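# Lift feed hopper off grinder inlet onto bench

## Task

Remove the feed hopper from the grinder's inlet, set it down on the bench next to the grinder, and release it so the gripper is no longer holding it.

## Robot and tools

Robot: two arms, left_arm and right_arm, each ending in a parallel two-finger gripper. Cameras: cam_high, cam_low, cam_left_wrist, cam_right_wrist, each 504x504 pixels, delivered in that order.

Scene frame: origin on the table surface midway between the arms; +x runs out across the table, +z is up, and left_arm sits on the +y side. The names left and right refer to the arms, not to image sides. Each result prints, per arm, end_effector_position (metres) and end_effector_quat_wxyz in this frame; the printed position may be somewhat wrong, worse when the arm reaches far. That position is the spot between the finger pads, roughly 1 cm short of the fingertips. In the gripper's own axes the fingers extend along +z and close along y.

The row format (used by both movement tools): 14 numbers, each between -1 and 1, always all 14 even if one arm is idle. First left_arm: dx, dy, dz, rx, ry, rz, opening; then right_arm in the same order. dx..rz are an offset, not a pose: they are expressed in that gripper's own axes and measured from the gripper pose shown in the most recent result that includes it (before any such result in the scene, or for later calls within one reply, from where the robot is when the action begins). Scale: 1.0 equals 0.6 m of translation or 180 degrees of rotation; rx, ry, rz form a single rotation vector. The opening is absolute, not an offset: +1 is fully open (0.094 m), -1 is closed.

execute_actions: argument actions, a list holding at most one item. An empty list just reports the state. An item {"rows": [...], "steps": n} plays up to 15 rows, one per control step of 1/30 s (n at most 15, default 15); the final row repeats if there are fewer rows than steps. Every row is counted from the same base pose, not from the preceding row. An item with only {"steps": n} (n up to 300) is a wait counted from the previous result, your reply time included. Optional pictures (boolean) toggles images. A rejected call does nothing to the robot.

move: argument target is one 14-number row as above (offsets from the same base pose); speed is the top path speed in m/s, 0.002 to 0.5, default 0.25, with rotation capped at twice that in rad/s. Both grippers travel straight lines that finish together, lasting 0.5 to 10 s; longer paths are cut off at 10 s short of the goal. Rotation takes the shorter direction. Openings are sent when the move starts. Paths ignore obstacles and the other arm, and the real gripper can trail, wander or overshoot the speed, especially with a nearly straight arm. The result adds a move: line with the ending (done, off_target, moving, held, fault) and limits applied (paced = the commanded pose was clipped; held = a safety check blocked some steps, after which the arm can lurch fast), plus each gripper's remaining distance to its target. If only one arm is named, the other finished normally.

wait: seconds, 0 to 10; lets time pass with no new command. zoom_image: camera (one of the four names) and region [x0, y0, x1, y1] in pixels from the top-left, no larger than 504 by 504; gives a closer look at the latest image. finished_scene: scene, the number of the current scene; it ends and grades the scene and cannot be reversed.

Controller behaviour: each step the commanded pose is limited to within 70 mm and 16 degrees of the measured pose, and damped inverse kinematics favours position over orientation. After an action the arm only continues to its last clipped pose, so check the result and send the remainder. Arms often finish a centimetre or more low; repeated zero offsets let them sag. To keep an arm in place, send the correction back to its desired pose in a reply's first call and zeros afterwards, aiming higher if it still sags. A Hand target line shows where the controller is currently driving each gripper. A pose unreachable line and HELD marks mean clearance checks altered or dropped commands. Joint limits (rad), base to gripper: waist -2.880..2.880, shoulder 0.000..3.142, elbow 0.000..3.019, wrist pitch -1.693..1.571, wrist yaw -1.571..1.571, wrist roll -2.094..2.094.

Gripping: grip_measured reports finger opening on the command scale; the last Joint positions value gives it in metres. Readings may be off by about 1 mm per gripper. To hold something, command about 0.03 under grip_measured for a firm grip (less for lighter). Pads push roughly 50 to 62 N, less on thin parts, with a brief spike on first contact.

Time keeps running while you think and write. Holding loads heats motors: MOTOR HOT appears from 85 °C, and at 100 °C an OVER-TEMPERATURE FAULT makes that arm go limp and drop. Occasional disturbances may tug a held part or shove loose items.

Avoid: knocking or placing anything off the table (task failure), letting the arms collide or press on each other, fast impacts, dropping or slipping the hopper, and driving targets deep past a contact, which presses hard. Move gently, lift the hopper clear of the inlet, lower it onto the bench, open the gripper and back away before finishing.

Each tool is called after "Emit:" by a JSON object that holds its "api" and its "payload".

## Session

Emit:
{"api": "execute_actions", "payload": {"actions": []}}

Scene clock: 0.00 s of 6320.00 s.
left_arm: end_effector_position=(+0.6526, +0.6921, +0.3717) grip_measured=+1.000 end_effector_quat_wxyz=(+0.095, +0.246, +0.713, +0.650) | right_arm: end_effector_position=(+0.5566, -0.1032, +0.3354) grip_measured=+1.000 end_effector_quat_wxyz=(+0.488, -0.319, +0.745, +0.324)
Joint positions: left_arm=[ 0.189  1.673  1.431  0.059 -0.712  1.638  0.094] | right_arm=[ 0.018  1.458  1.213 -0.205 -0.764 -0.141  0.094]
Joint velocities: left_arm=[-0.024 -0.005 -0.022  0.002 -0.007 -0.022  0.   ] | right_arm=[-0.005 -0.005 -0.007 -0.002 -0.037 -0.066  0.   ]
Motor temperatures (°C, as the motors report them): left_arm=[22 24 24 23 22 23] | right_arm=[24 23 21 21 23 22]
Hand target (left_arm): +0.656, +0.693, +0.387; +0.103, +0.237, +0.708, +0.657
Hand target (right_arm): +0.561, -0.102, +0.354; +0.502, -0.323, +0.735, +0.321

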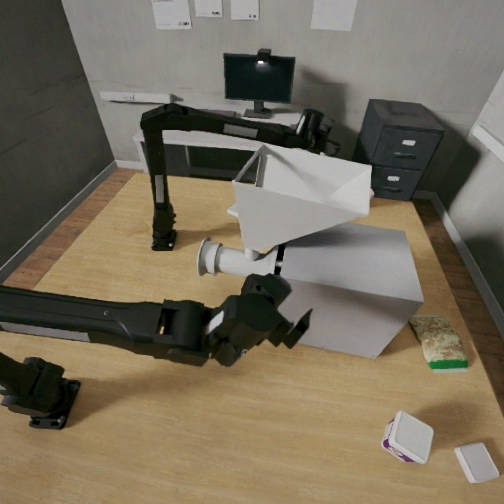

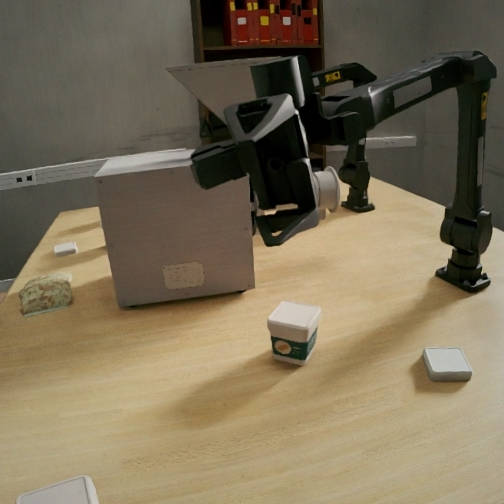

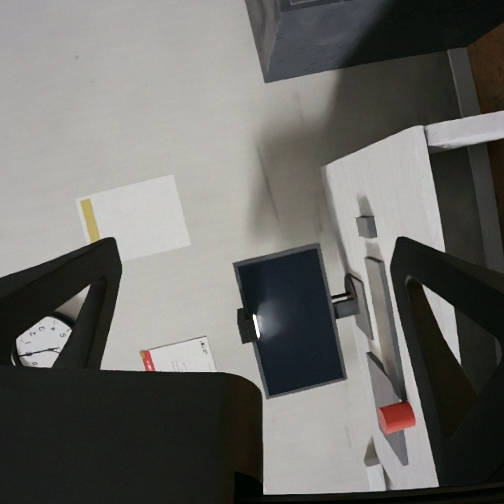

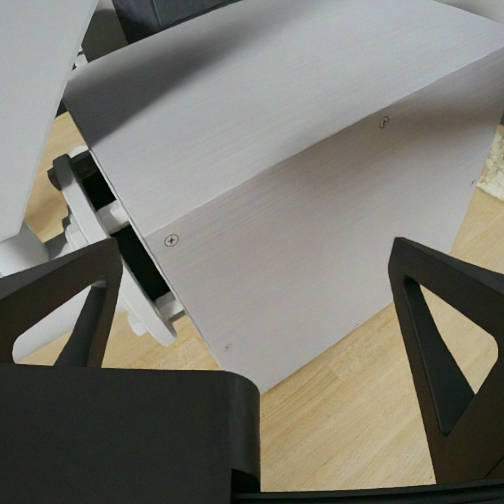

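Emit:
{"api": "zoom_image", "payload": {"camera": "cam_high", "region": [180, 120, 400, 340]}}

Emit:
{"api": "zoom_image", "payload": {"camera": "cam_low", "region": [80, 40, 380, 340]}}

Region (180, 120, 400, 340) of cam_high's 504x504 image, scaled by 2.291, with more detail than that image has.

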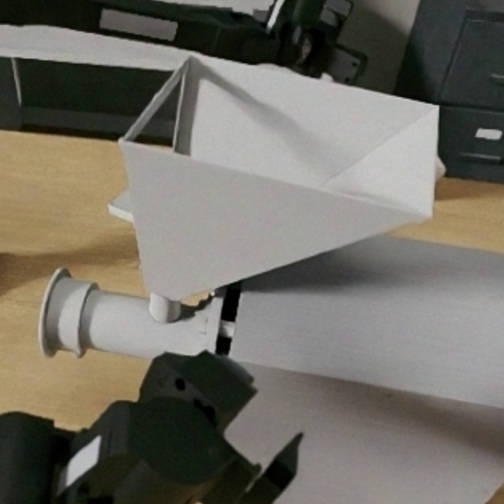

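Region (80, 40, 380, 340) of cam_low's 504x504 image, scaled by 1.680, with more detail than that image has.

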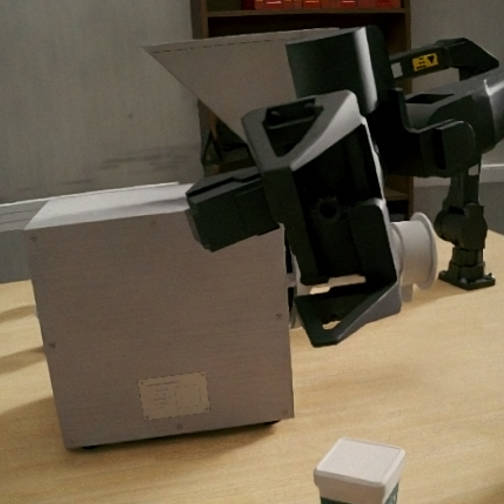

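Emit:
{"api": "move", "payload": {"target": [0.598,-0.045,-0.492,0.213,-0.326,-0.473,1, 0.005,0.423,-0.312,0,-0.1,0,1], "speed": 0.3}}

Scene clock: 17.30 s of 6320.00 s.
left_arm: end_effector_position=(+0.2608, +0.6189, +0.4393) grip_measured=+1.000 end_effector_quat_wxyz=(+0.663, +0.058, +0.739, +0.105) | right_arm: end_effector_position=(+0.2592, -0.1081, +0.4242) grip_measured=+1.000 end_effector_quat_wxyz=(+0.605, -0.271, +0.654, +0.365)
Joint positions: left_arm=[ 1.213  0.863  0.919 -0.436  1.301  0.604  0.094] | right_arm=[ 0.277  0.532  0.647 -0.119 -0.503  0.148  0.094]
Joint velocities: left_arm=[-0.015  0.005 -0.012 -0.012  0.022 -0.022  0.   ] | right_arm=[-0.005 -0.005 -0.002 -0.027  0.066 -0.037  0.   ]
Motor temperatures (°C, as the motors report them): left_arm=[22 25 29 23 22 23] | right_arm=[24 24 25 21 23 22]
Hand target (left_arm): +0.264, +0.617, +0.440; +0.663, +0.064, +0.739, +0.104
Hand target (right_arm): +0.258, -0.107, +0.423; +0.598, -0.266, +0.659, +0.370
Off the commanded pose (left_arm): 0.062 m, 15 deg.
Off the commanded pose (right_arm): 0.012 m, 1 deg.
After step 90, 10.70 s passed at rest.
move: held (left_arm), off_target (right_arm); limits=held; held on 20 of 108 steps (left_arm), including the last (left_arm)
pose unreachable (left arm): on one or more control steps of this call this arm could not follow its commanded pose, so it was not sent that pose on those steps. On the call's last step it was still not sent that pose. It may still have moved: this result reports where it is.
cause: the commanded pose would bring two parts of the arm too close to each other (its wrist (the part past joint 4) and its wrist camera, with joints 5 (wrist yaw) and 6 (wrist roll) between them).

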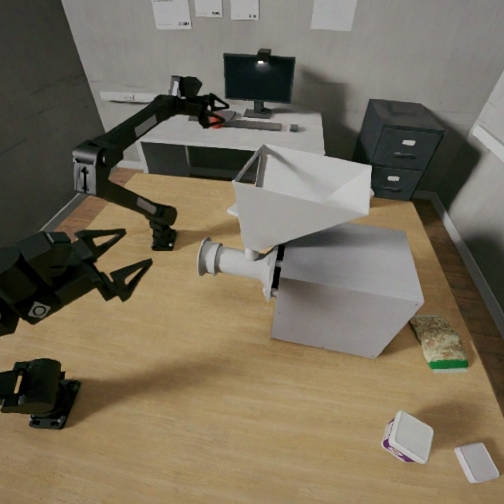

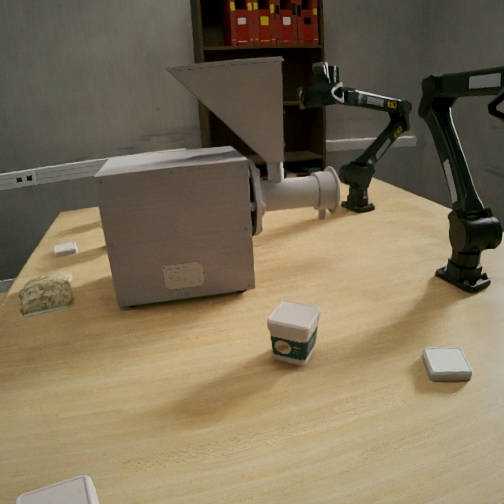

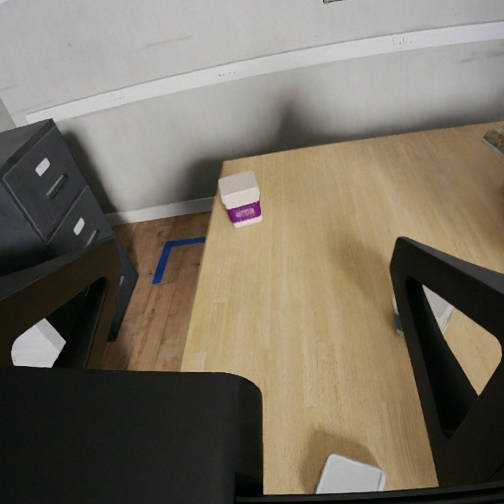

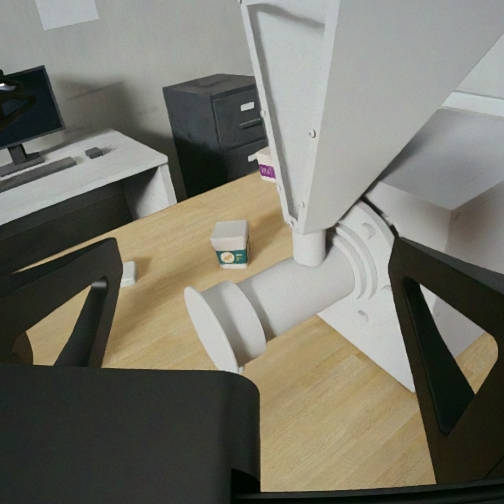

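Emit:
{"api": "zoom_image", "payload": {"camera": "cam_right_wrist", "region": [200, 0, 480, 300]}}

Emit:
{"api": "zoom_image", "payload": {"camera": "cam_low", "region": [150, 40, 360, 250]}}

Region (200, 0, 480, 300) of cam_right_wrist's 504x504 image, scaled by 1.680, with more detail than that image has; it fills the left 470 columns of this view, and the rest is white.

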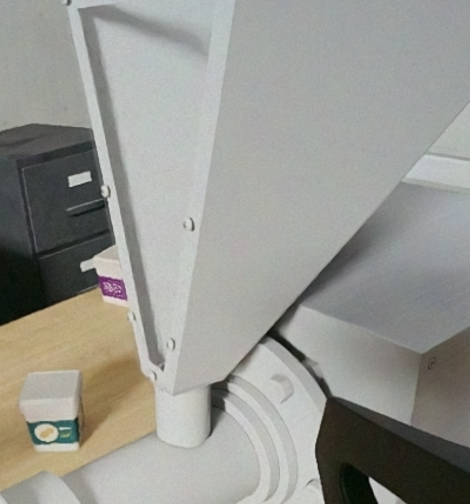

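Region (150, 40, 360, 250) of cam_low's 504x504 image, scaled by 2.400, with more detail than that image has.

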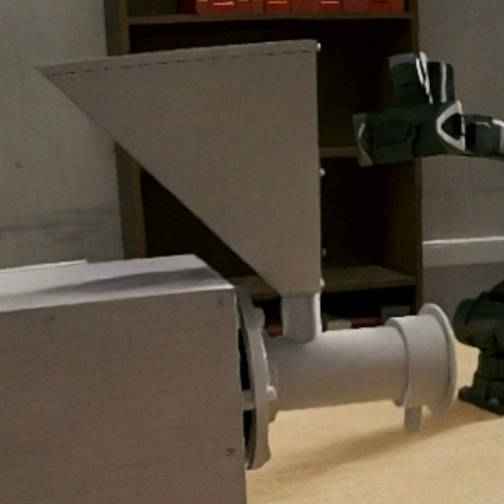

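Emit:
{"api": "move", "payload": {"target": [0,0,0,-0.05,0,0,1, -0.361,0.07,0.216,-0.123,0.495,-0.195,1], "speed": 0.3}}

Scene clock: 61.77 s of 6320.00 s.
left_arm: end_effector_position=(+0.2576, +0.6242, +0.4336) grip_measured=+1.000 end_effector_quat_wxyz=(+0.661, -0.006, +0.734, +0.155) | right_arm: end_effector_position=(+0.3184, +0.0008, +0.6427) grip_measured=+1.000 end_effector_quat_wxyz=(+0.384, -0.628, +0.677, +0.006)
Joint positions: left_arm=[ 1.195  0.784  0.822 -0.224  1.135  0.391  0.094] | right_arm=[ 0.63   1.473  2.385 -1.694  0.016 -0.716  0.094]
Joint velocities: left_arm=[-0.015 -0.005 -0.007  0.017 -0.007 -0.037  0.   ] | right_arm=[ 0.015 -0.015 -0.012 -0.002  0.022 -0.051  0.   ]
Motor temperatures (°C, as the motors report them): left_arm=[22 24 30 23 22 23] | right_arm=[24 24 27 21 23 22]
Hand target (left_arm): +0.261, +0.619, +0.440; +0.665, +0.006, +0.729, +0.163
Hand target (right_arm): +0.317, +0.003, +0.649; -0.388, +0.635, -0.668, -0.002
Off the commanded pose (left_arm): 0.008 m, 2 deg.
Off the commanded pose (right_arm): 0.011 m, 45 deg; orientation clipped at the last step of the last action.
joint sent to its limit (right arm) — the command would take joint 4 (wrist pitch) past its lower limit, so that joint was sent only as far as its limit.
After step 90, 37.53 s passed at rest.
move: off_target (right_arm); limits=paced

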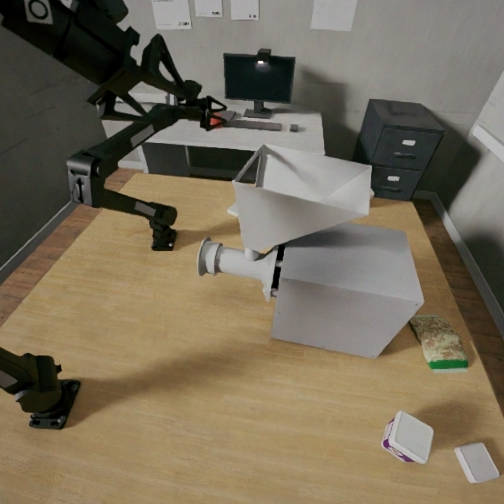

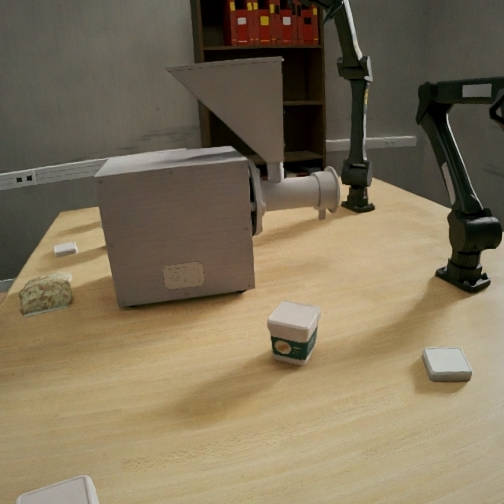

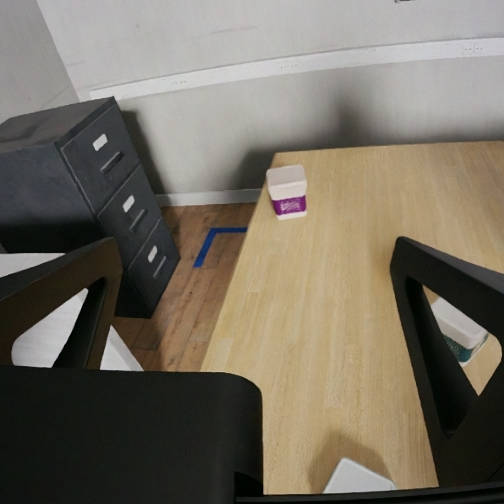

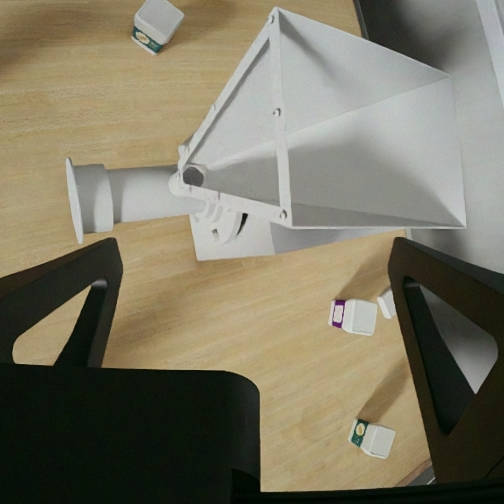

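Emit:
{"api": "move", "payload": {"target": [0,0,0,0,0,0,1, 0,0,0,0.097,-0.023,0.493,1], "speed": 0.4}}

Scene clock: 83.97 s of 6320.00 s.
left_arm: end_effector_position=(+0.2576, +0.6242, +0.4336) grip_measured=+1.000 end_effector_quat_wxyz=(+0.661, -0.006, +0.734, +0.155) | right_arm: end_effector_position=(+0.3183, -0.0021, +0.6364) grip_measured=+1.000 end_effector_quat_wxyz=(+0.377, +0.075, +0.902, +0.194)
Joint positions: left_arm=[ 1.195  0.784  0.822 -0.224  1.135  0.391  0.094] | right_arm=[ 0.766  1.414  2.247 -1.601  0.399  0.916  0.094]
Joint velocities: left_arm=[-0.015  0.005  0.002 -0.002  0.037 -0.037  0.   ] | right_arm=[-0.015  0.024  0.002 -0.012  0.007 -0.022  0.   ]
Motor temperatures (°C, as the motors report them): left_arm=[22 24 30 23 22 23] | right_arm=[24 24 27 21 23 22]
Hand target (left_arm): +0.258, +0.624, +0.434; +0.661, -0.006, +0.734, +0.155
Hand target (right_arm): +0.317, +0.001, +0.643; +0.378, +0.081, +0.900, +0.200
Off the commanded pose (left_arm): 0.000 m, 0 deg.
Off the commanded pose (right_arm): 0.007 m, 1 deg.
After step 90, 16.50 s passed at rest.
move: done

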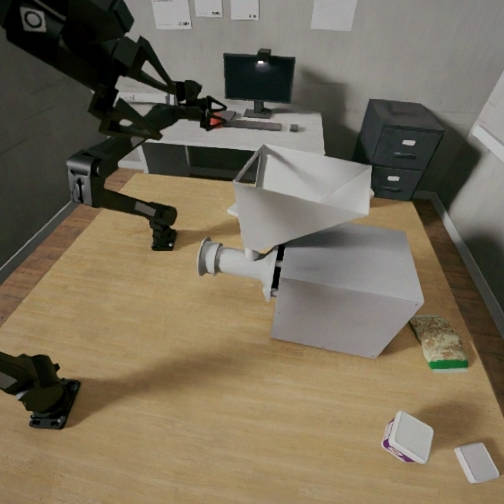

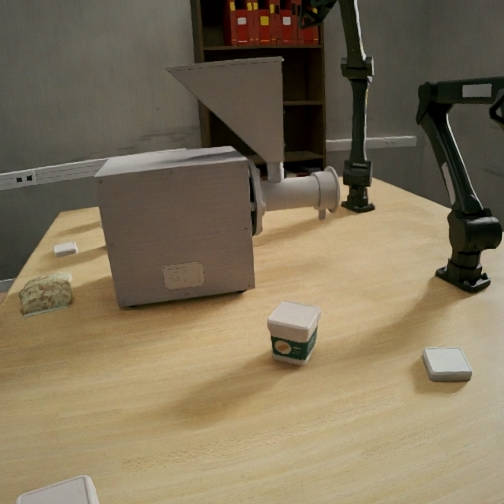

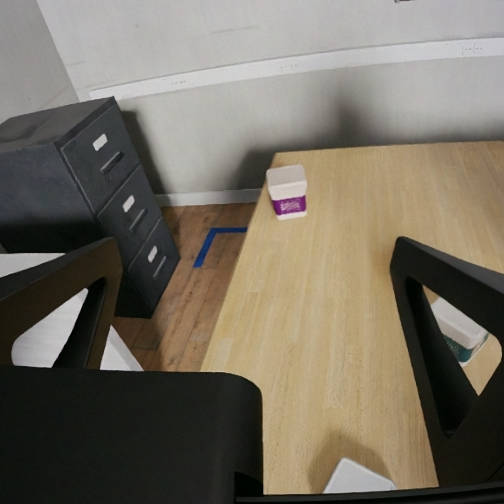

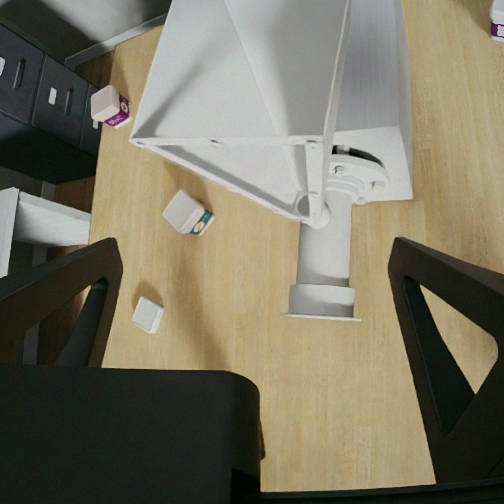

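Emit:
{"api": "move", "payload": {"target": [0,0,0,0,0,0,1, -0.177,-0.098,0.206,0.036,-0.0235,0.036,1], "speed": 0.2}}

Scene clock: 99.07 s of 6320.00 s.
left_arm: end_effector_position=(+0.2576, +0.6242, +0.4336) grip_measured=+1.000 end_effector_quat_wxyz=(+0.661, -0.006, +0.734, +0.155) | right_arm: end_effector_position=(+0.4832, -0.0493, +0.5787) grip_measured=+1.000 end_effector_quat_wxyz=(+0.369, +0.162, +0.904, +0.145)
Joint positions: left_arm=[ 1.195  0.784  0.822 -0.224  1.135  0.391  0.094] | right_arm=[ 0.438  1.596  2.283 -1.483  0.285  0.832  0.094]
Joint velocities: left_arm=[-0.024 -0.005 -0.002 -0.002  0.022 -0.037  0.   ] | right_arm=[-0.005 -0.005  0.007  0.007  0.022 -0.051  0.   ]
Motor temperatures (°C, as the motors report them): left_arm=[22 24 30 23 22 23] | right_arm=[24 24 28 21 23 22]
Hand target (left_arm): +0.258, +0.624, +0.434; +0.661, -0.006, +0.734, +0.155
Hand target (right_arm): +0.482, -0.048, +0.602; +0.389, +0.157, +0.893, +0.164
Off the commanded pose (left_arm): 0.000 m, 0 deg.
Off the commanded pose (right_arm): 0.024 m, 4 deg.
After step 90, 10.53 s passed at rest.
move: off_target (right_arm)

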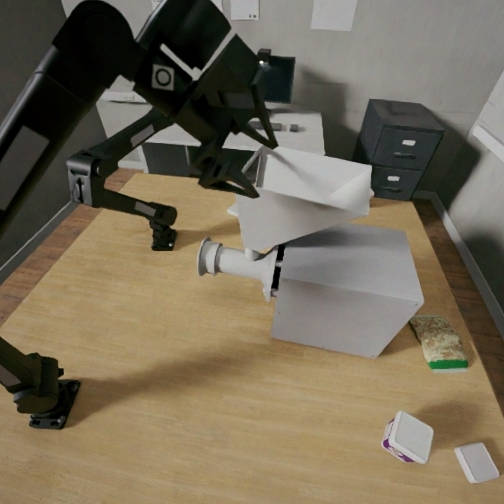

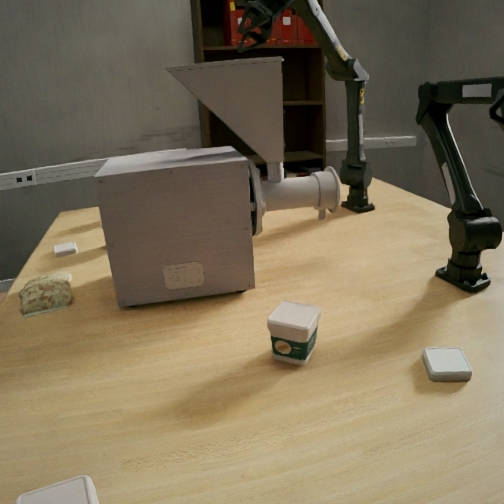

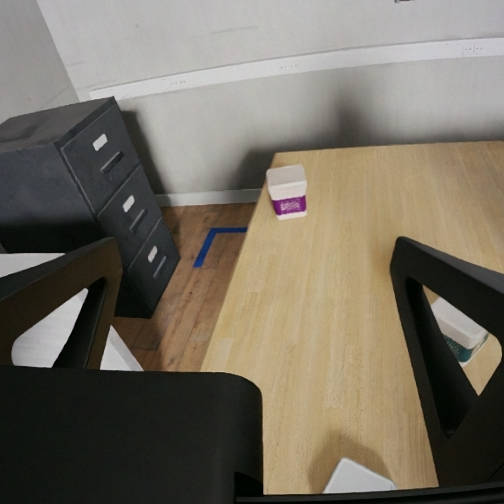

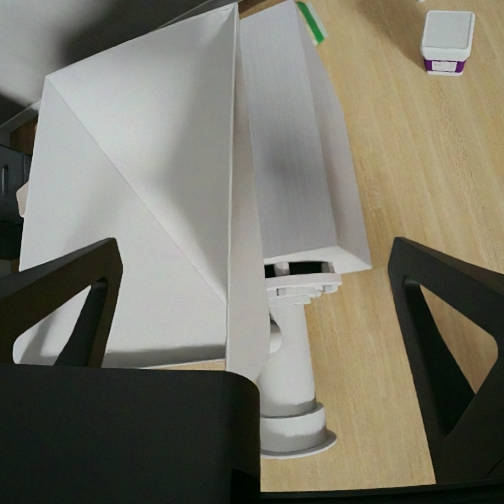

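Emit:
{"api": "move", "payload": {"target": [0,0,0,0,0,0,1, -0.03,0.04,0.06,0.027,0,-0.027,1], "speed": 0.1}}

Scene clock: 107.97 s of 6320.00 s.
left_arm: end_effector_position=(+0.2576, +0.6242, +0.4336) grip_measured=+1.000 end_effector_quat_wxyz=(+0.661, -0.006, +0.734, +0.155) | right_arm: end_effector_position=(+0.5271, -0.0319, +0.5701) grip_measured=+1.000 end_effector_quat_wxyz=(+0.364, +0.148, +0.915, +0.091)
Joint positions: left_arm=[ 1.195  0.784  0.822 -0.224  1.135  0.391  0.094] | right_arm=[ 0.438  1.84   2.634 -1.663  0.346  0.786  0.094]
Joint velocities: left_arm=[-0.005 -0.015  0.002 -0.012 -0.007  0.037  0.   ] | right_arm=[ 0.005 -0.005  0.002 -0.017 -0.051 -0.051  0.   ]
Motor temperatures (°C, as the motors report them): left_arm=[22 24 31 23 22 23] | right_arm=[24 24 28 21 23 22]
Hand target (left_arm): +0.258, +0.624, +0.434; +0.661, -0.006, +0.734, +0.155
Hand target (right_arm): +0.525, -0.029, +0.576; +0.369, +0.139, +0.914, +0.091
Off the commanded pose (left_arm): 0.000 m, 0 deg.
Off the commanded pose (right_arm): 0.005 m, 1 deg.
After step 90, 4.53 s passed at rest.
move: done

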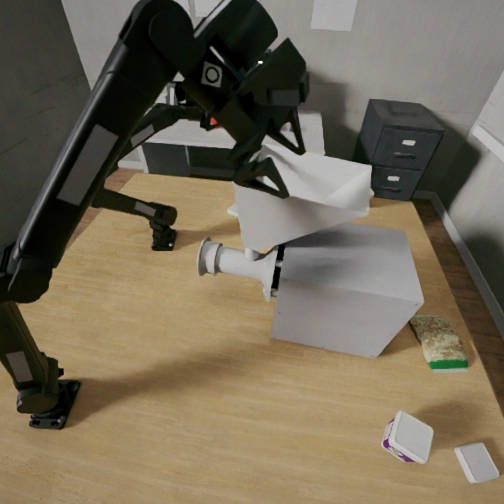

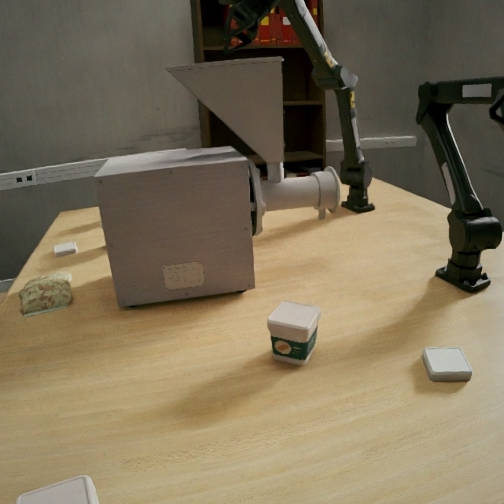

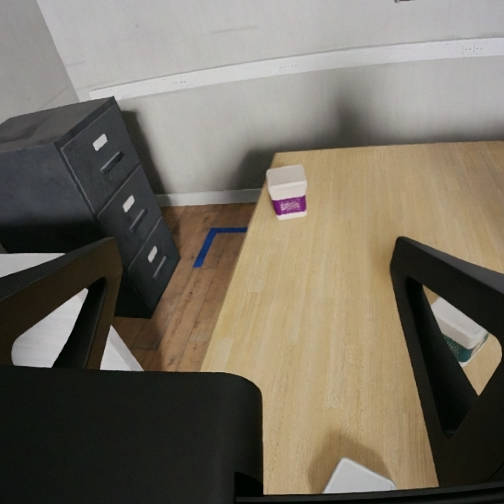

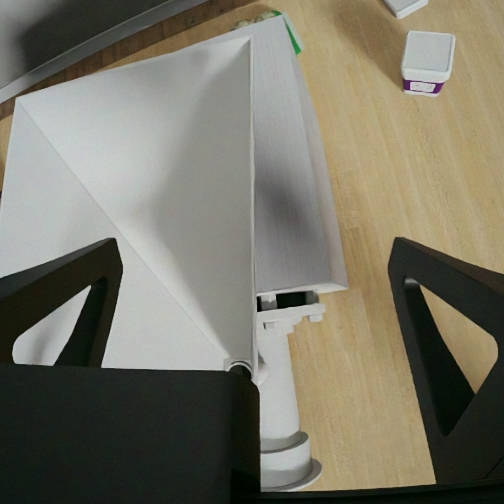

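Emit:
{"api": "move", "payload": {"target": [0,0,0,0,0,0,1, 0.07,0,0.08,0,0,0,0.2], "speed": 0.08}}

Scene clock: 122.47 s of 6320.00 s.
left_arm: end_effector_position=(+0.2576, +0.6242, +0.4336) grip_measured=+1.000 end_effector_quat_wxyz=(+0.661, -0.006, +0.734, +0.155) | right_arm: end_effector_position=(+0.5374, -0.0143, +0.4871) grip_measured=+0.202 end_effector_quat_wxyz=(+0.346, +0.139, +0.925, +0.070)
Joint positions: left_arm=[ 1.195  0.784  0.822 -0.224  1.135  0.391  0.094] | right_arm=[ 0.455  1.729  2.224 -1.425  0.359  0.789  0.056]
Joint velocities: left_arm=[-0.015 -0.005 -0.002  0.007  0.022  0.081  0.   ] | right_arm=[-0.005 -0.005 -0.012  0.002 -0.022 -0.022  0.   ]
Motor temperatures (°C, as the motors report them): left_arm=[22 24 31 23 22 23] | right_arm=[24 25 28 21 23 22]
Hand target (left_arm): +0.258, +0.624, +0.434; +0.661, -0.006, +0.734, +0.155
Hand target (right_arm): +0.531, -0.015, +0.508; +0.364, +0.148, +0.915, +0.090
Off the commanded pose (left_arm): 0.000 m, 0 deg.
Off the commanded pose (right_arm): 0.023 m, 3 deg.
After step 90, 10.43 s passed at rest.
move: off_target (right_arm)

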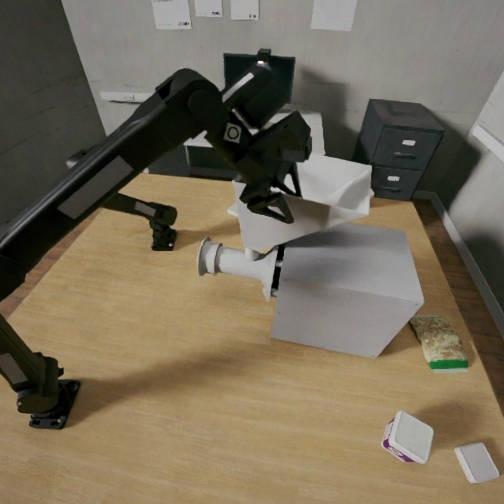

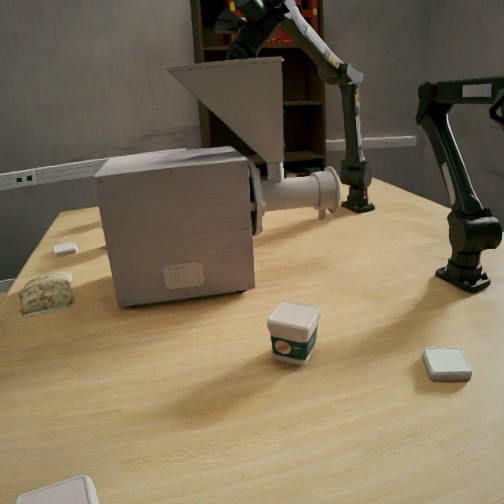

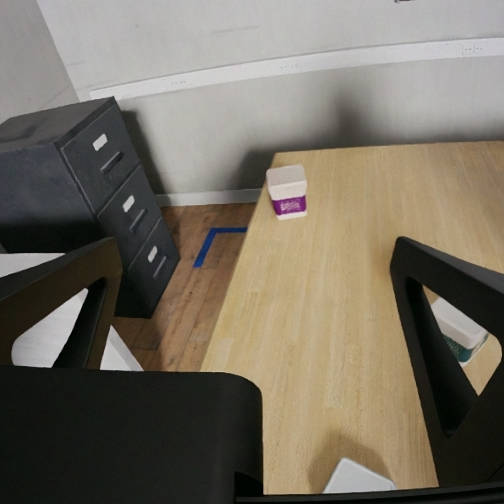

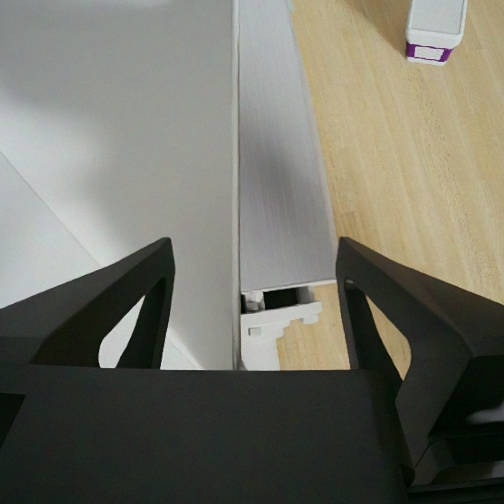

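Emit:
{"api": "zoom_image", "payload": {"camera": "cam_high", "region": [210, 120, 380, 270]}}

Region (210, 120, 380, 270) of cam_high's 504x504 image, scaled by 2.965, with more detail than that image has; it fills the top 445 rows of this view, and the rest is white.

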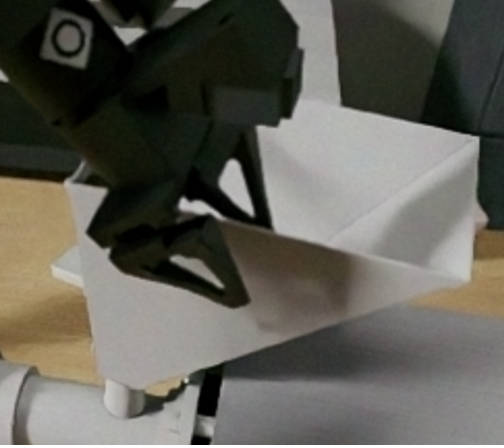

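Emit:
{"api": "move", "payload": {"target": [0,0,0,0,0,0,1, -0.02,0.012,0.03,-0.014,0,0.014,-0.4], "speed": 0.05}}

Emit:
{"api": "zoom_image", "payload": {"camera": "cam_high", "region": [210, 120, 380, 270]}}

Scene clock: 127.70 s of 6320.00 s.
left_arm: end_effector_position=(+0.2576, +0.6242, +0.4336) grip_measured=+1.000 end_effector_quat_wxyz=(+0.661, -0.006, +0.734, +0.155) | right_arm: end_effector_position=(+0.5477, -0.0147, +0.4856) grip_measured=-0.398 end_effector_quat_wxyz=(+0.343, +0.144, +0.924, +0.092)
Joint positions: left_arm=[ 1.195  0.784  0.822 -0.224  1.135  0.391  0.094] | right_arm=[ 0.434  1.735  2.224 -1.394  0.314  0.79   0.028]
Joint velocities: left_arm=[0.005 0.005 0.017 0.007 0.007 0.051 0.   ] | right_arm=[-0.005 -0.005  0.012  0.002  0.066 -0.022  0.   ]
Motor temperatures (°C, as the motors report them): left_arm=[22 24 31 23 22 23] | right_arm=[24 26 28 21 23 22]
Hand target (left_arm): +0.258, +0.624, +0.434; +0.661, -0.006, +0.734, +0.155
Hand target (right_arm): +0.559, -0.010, +0.482; +0.347, +0.152, +0.920, +0.099
Off the commanded pose (left_arm): 0.000 m, 0 deg.
Off the commanded pose (right_arm): 0.013 m, 1 deg.
After step 90, 1.27 s passed at rest.
move: off_target (right_arm)

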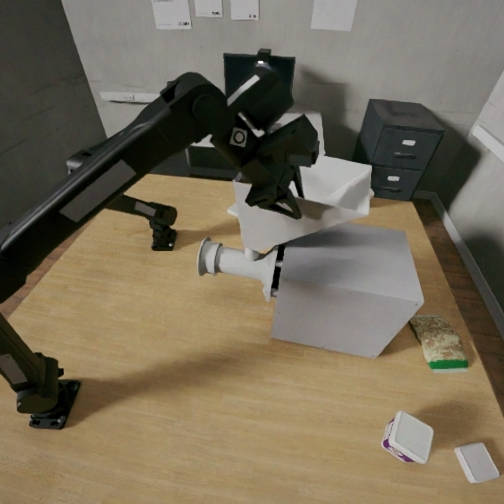

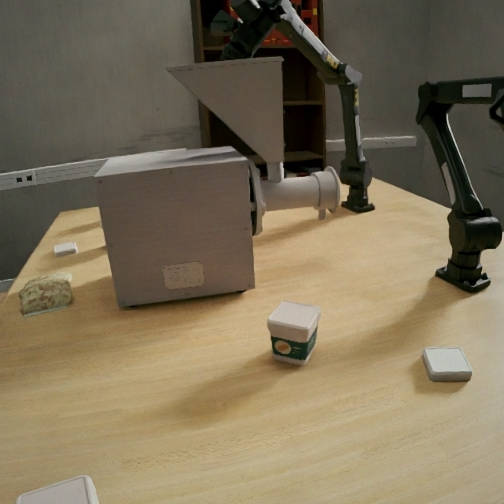

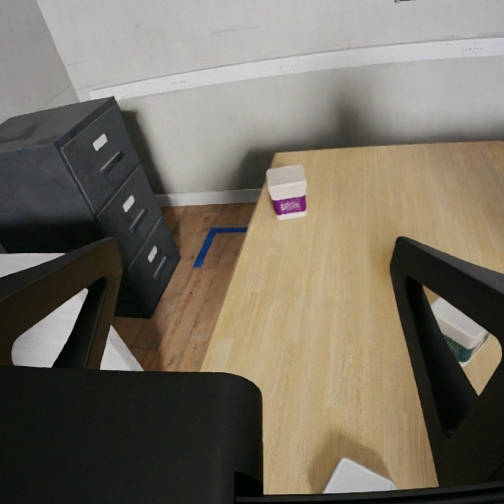

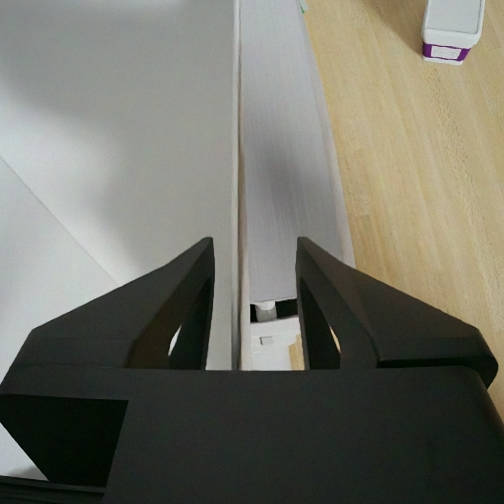

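Region (210, 120, 380, 270) of cam_high's 504x504 image, scaled by 2.965, with more detail than that image has; it fills the top 445 rows of this view, and the rest is white.

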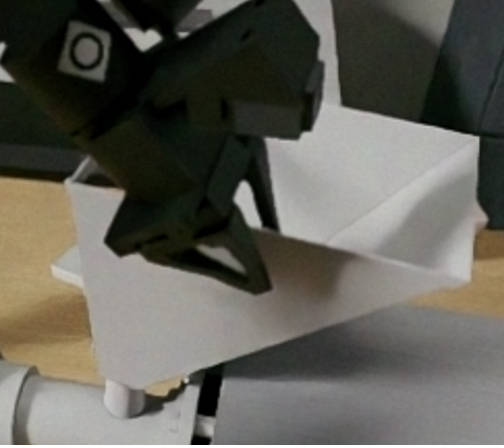

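Emit:
{"api": "move", "payload": {"target": [0,0,0,0,0,0,1, 0.01,0.022,0.03,0,0,0,-0.4], "speed": 0.04}}

Emit:
{"api": "zoom_image", "payload": {"camera": "cam_high", "region": [210, 120, 380, 270]}}

Scene clock: 131.00 s of 6320.00 s.
left_arm: end_effector_position=(+0.2576, +0.6242, +0.4336) grip_measured=+1.000 end_effector_quat_wxyz=(+0.661, -0.006, +0.734, +0.155) | right_arm: end_effector_position=(+0.5478, -0.0139, +0.4861) grip_measured=-0.398 end_effector_quat_wxyz=(+0.346, +0.144, +0.923, +0.090)
Joint positions: left_arm=[ 1.195  0.784  0.822 -0.224  1.135  0.391  0.094] | right_arm=[ 0.437  1.735  2.224 -1.391  0.322  0.79   0.028]
Joint velocities: left_arm=[-0.005  0.005 -0.007  0.002 -0.007  0.11   0.   ] | right_arm=[-0.015 -0.024  0.007  0.002 -0.037 -0.051 -0.   ]
Motor temperatures (°C, as the motors report them): left_arm=[22 24 31 23 22 23] | right_arm=[24 26 28 21 23 22]
Hand target (left_arm): +0.258, +0.624, +0.434; +0.661, -0.006, +0.734, +0.155
Hand target (right_arm): +0.557, +0.001, +0.472; +0.343, +0.144, +0.924, +0.092
Off the commanded pose (left_arm): 0.000 m, 0 deg.
Off the commanded pose (right_arm): 0.023 m, 0 deg.
move: off_target (right_arm)

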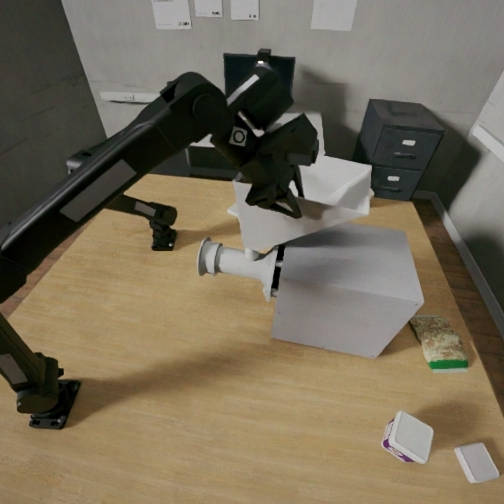

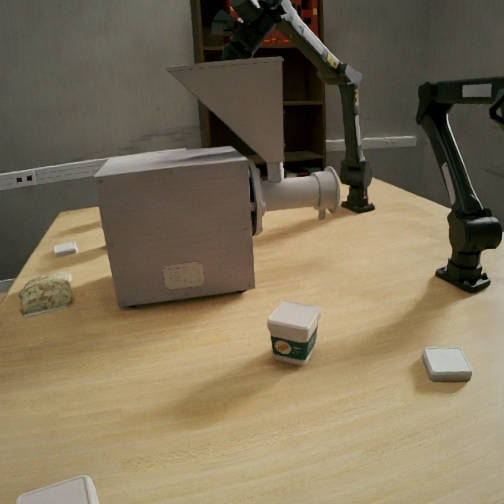

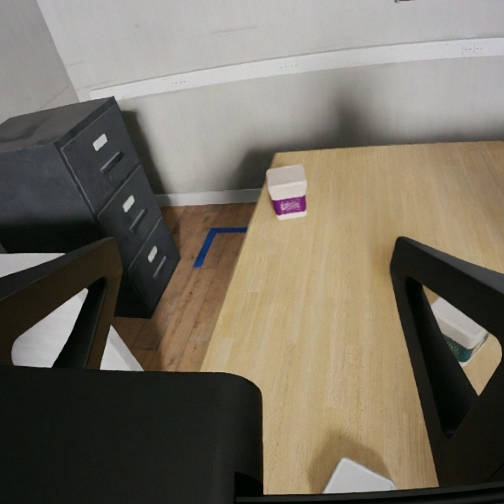

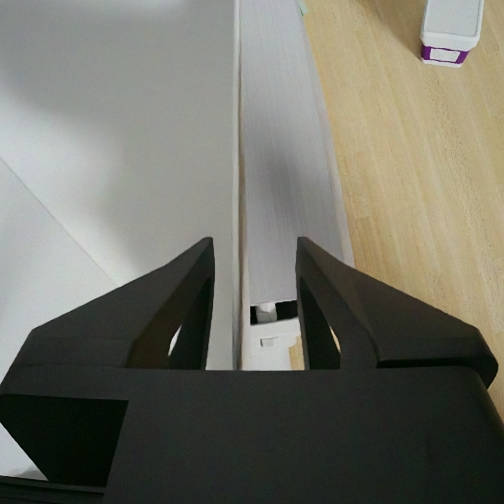

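Region (210, 120, 380, 270) of cam_high's 504x504 image, scaled by 2.965, with more detail than that image has; it fills the top 445 rows of this view, and the rest is white.

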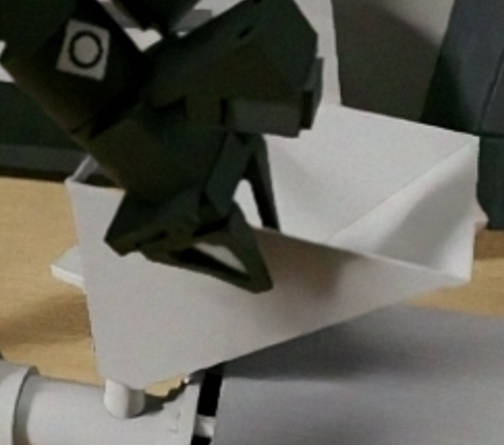

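Emit:
{"api": "move", "payload": {"target": [0,0,0,0,0,0,1, -0.02,0.022,-0.025,0,0,0,-1], "speed": 0.04}}

Scene clock: 134.10 s of 6320.00 s.
left_arm: end_effector_position=(+0.2576, +0.6242, +0.4336) grip_measured=+1.000 end_effector_quat_wxyz=(+0.661, -0.006, +0.734, +0.155) | right_arm: end_effector_position=(+0.5489, -0.0061, +0.4896) grip_measured=-0.982 end_effector_quat_wxyz=(+0.335, +0.146, +0.927, +0.085)
Joint positions: left_arm=[ 1.195  0.784  0.822 -0.224  1.135  0.391  0.094] | right_arm=[ 0.446  1.787  2.32  -1.465  0.32   0.806  0.001]
Joint velocities: left_arm=[-0.005 -0.005  0.002 -0.007 -0.125  0.037  0.   ] | right_arm=[-0.015  0.005  0.012 -0.027  0.022  0.051 -0.001]
Motor temperatures (°C, as the motors report them): left_arm=[22 24 31 23 22 23] | right_arm=[24 26 28 21 23 22]
Hand target (left_arm): +0.258, +0.624, +0.434; +0.661, -0.006, +0.734, +0.155
Hand target (right_arm): +0.548, -0.007, +0.508; +0.347, +0.144, +0.922, +0.090
Off the commanded pose (left_arm): 0.000 m, 0 deg.
Off the commanded pose (right_arm): 0.019 m, 1 deg.
move: off_target (right_arm)

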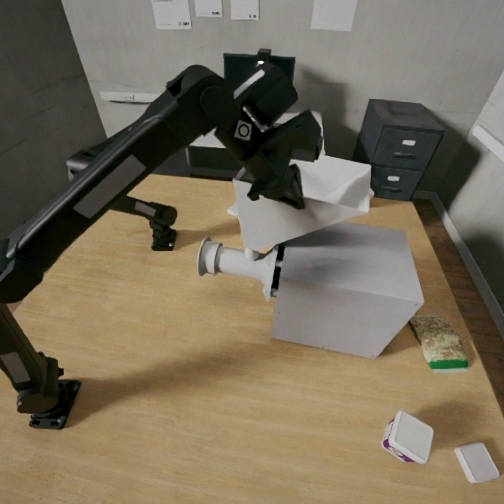

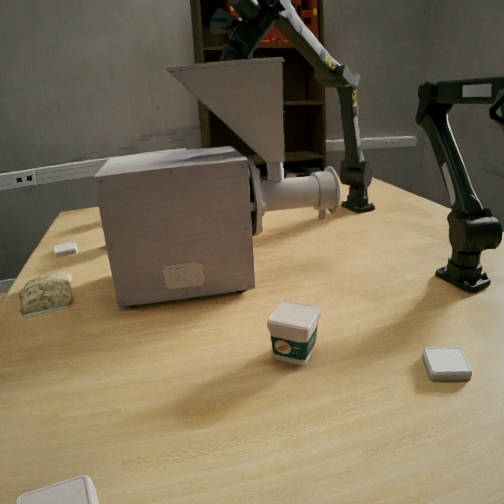

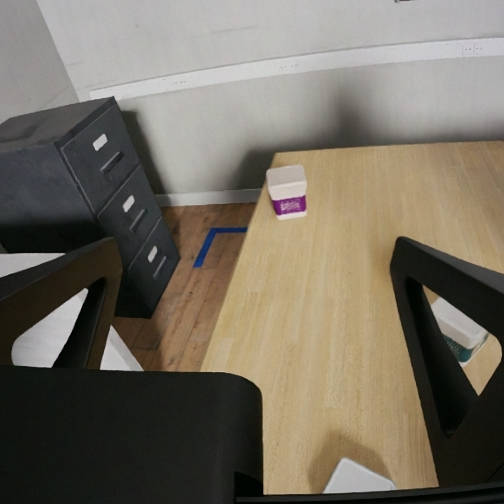

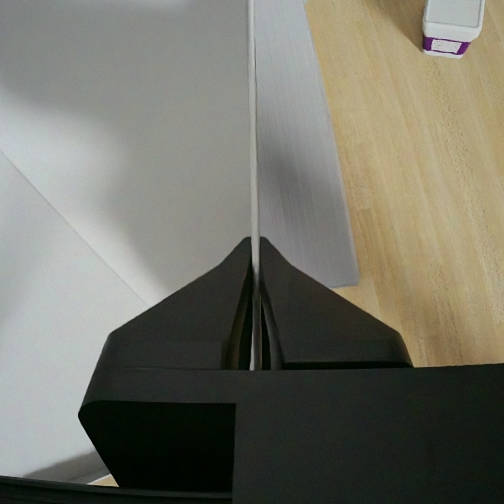

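Emit:
{"api": "move", "payload": {"target": [0,0,0,0,0,0,1, -0.05,0.021,-0.063,0,-0.008,0,-1], "speed": 0.03}}

Emit:
{"api": "zoom_image", "payload": {"camera": "cam_low", "region": [150, 20, 360, 230]}}

Scene clock: 140.03 s of 6320.00 s.
left_arm: end_effector_position=(+0.2576, +0.6242, +0.4336) grip_measured=+1.000 end_effector_quat_wxyz=(+0.661, -0.006, +0.734, +0.155) | right_arm: end_effector_position=(+0.5485, -0.0015, +0.4935) grip_measured=-0.965 end_effector_quat_wxyz=(+0.305, +0.128, +0.942, +0.058)
Joint positions: left_arm=[ 1.195  0.784  0.822 -0.224  1.135  0.391  0.094] | right_arm=[ 0.451  1.908  2.553 -1.659  0.317  0.785  0.002]
Joint velocities: left_arm=[-0.005  0.005 -0.022 -0.002  0.007 -0.037  0.   ] | right_arm=[-0.015  0.015  0.027 -0.042  0.022 -0.066  0.001]
Motor temperatures (°C, as the motors report them): left_arm=[22 24 31 23 22 23] | right_arm=[24 26 30 21 23 22]
Hand target (left_arm): +0.258, +0.624, +0.434; +0.661, -0.006, +0.734, +0.155
Hand target (right_arm): +0.546, -0.009, +0.538; +0.347, +0.147, +0.922, +0.085
Off the commanded pose (left_arm): 0.000 m, 0 deg.
Off the commanded pose (right_arm): 0.046 m, 6 deg.
After step 90, 1.03 s passed at rest.
move: off_target (right_arm)

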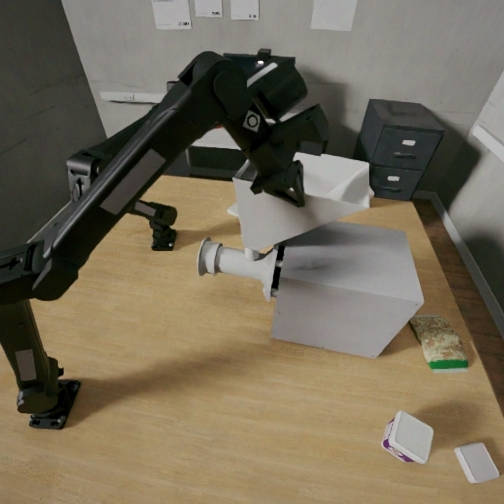

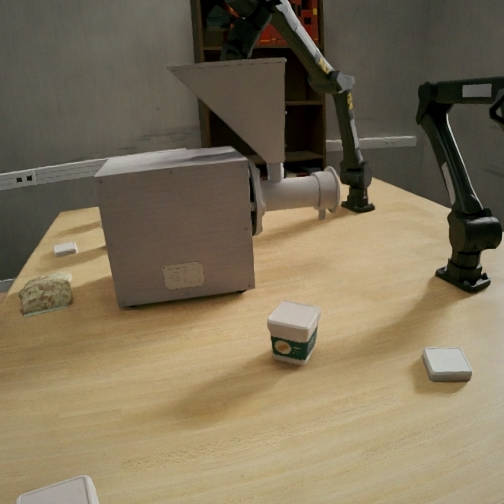

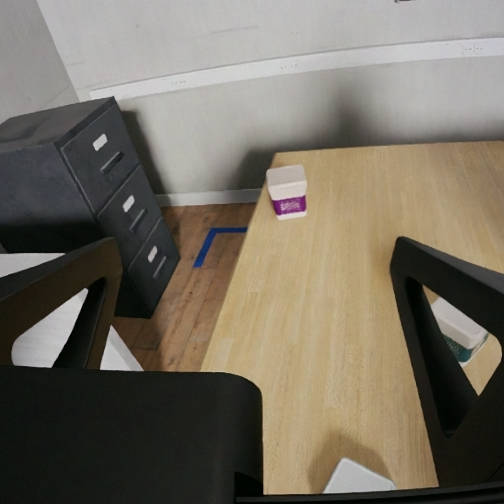

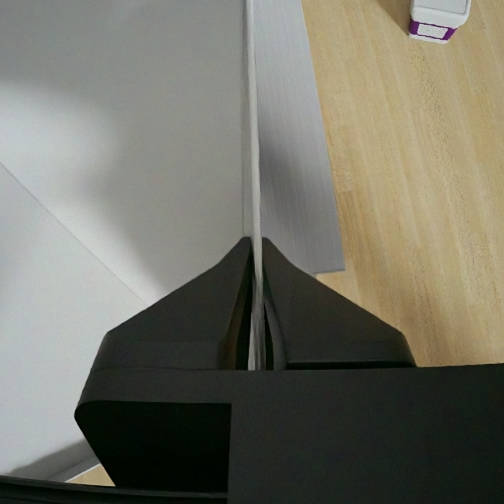

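Region (150, 20, 360, 230) of cam_low's 504x504 image, scaled by 2.400, with more detail than that image has.

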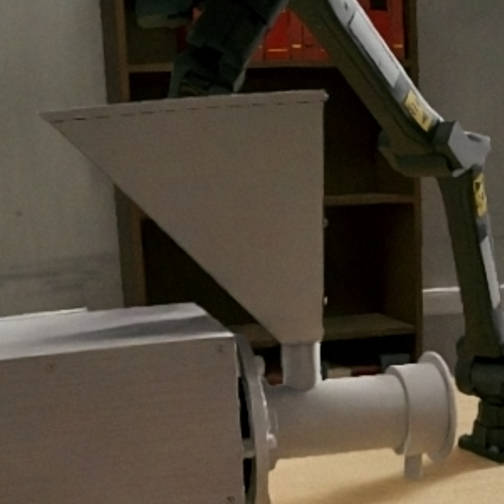

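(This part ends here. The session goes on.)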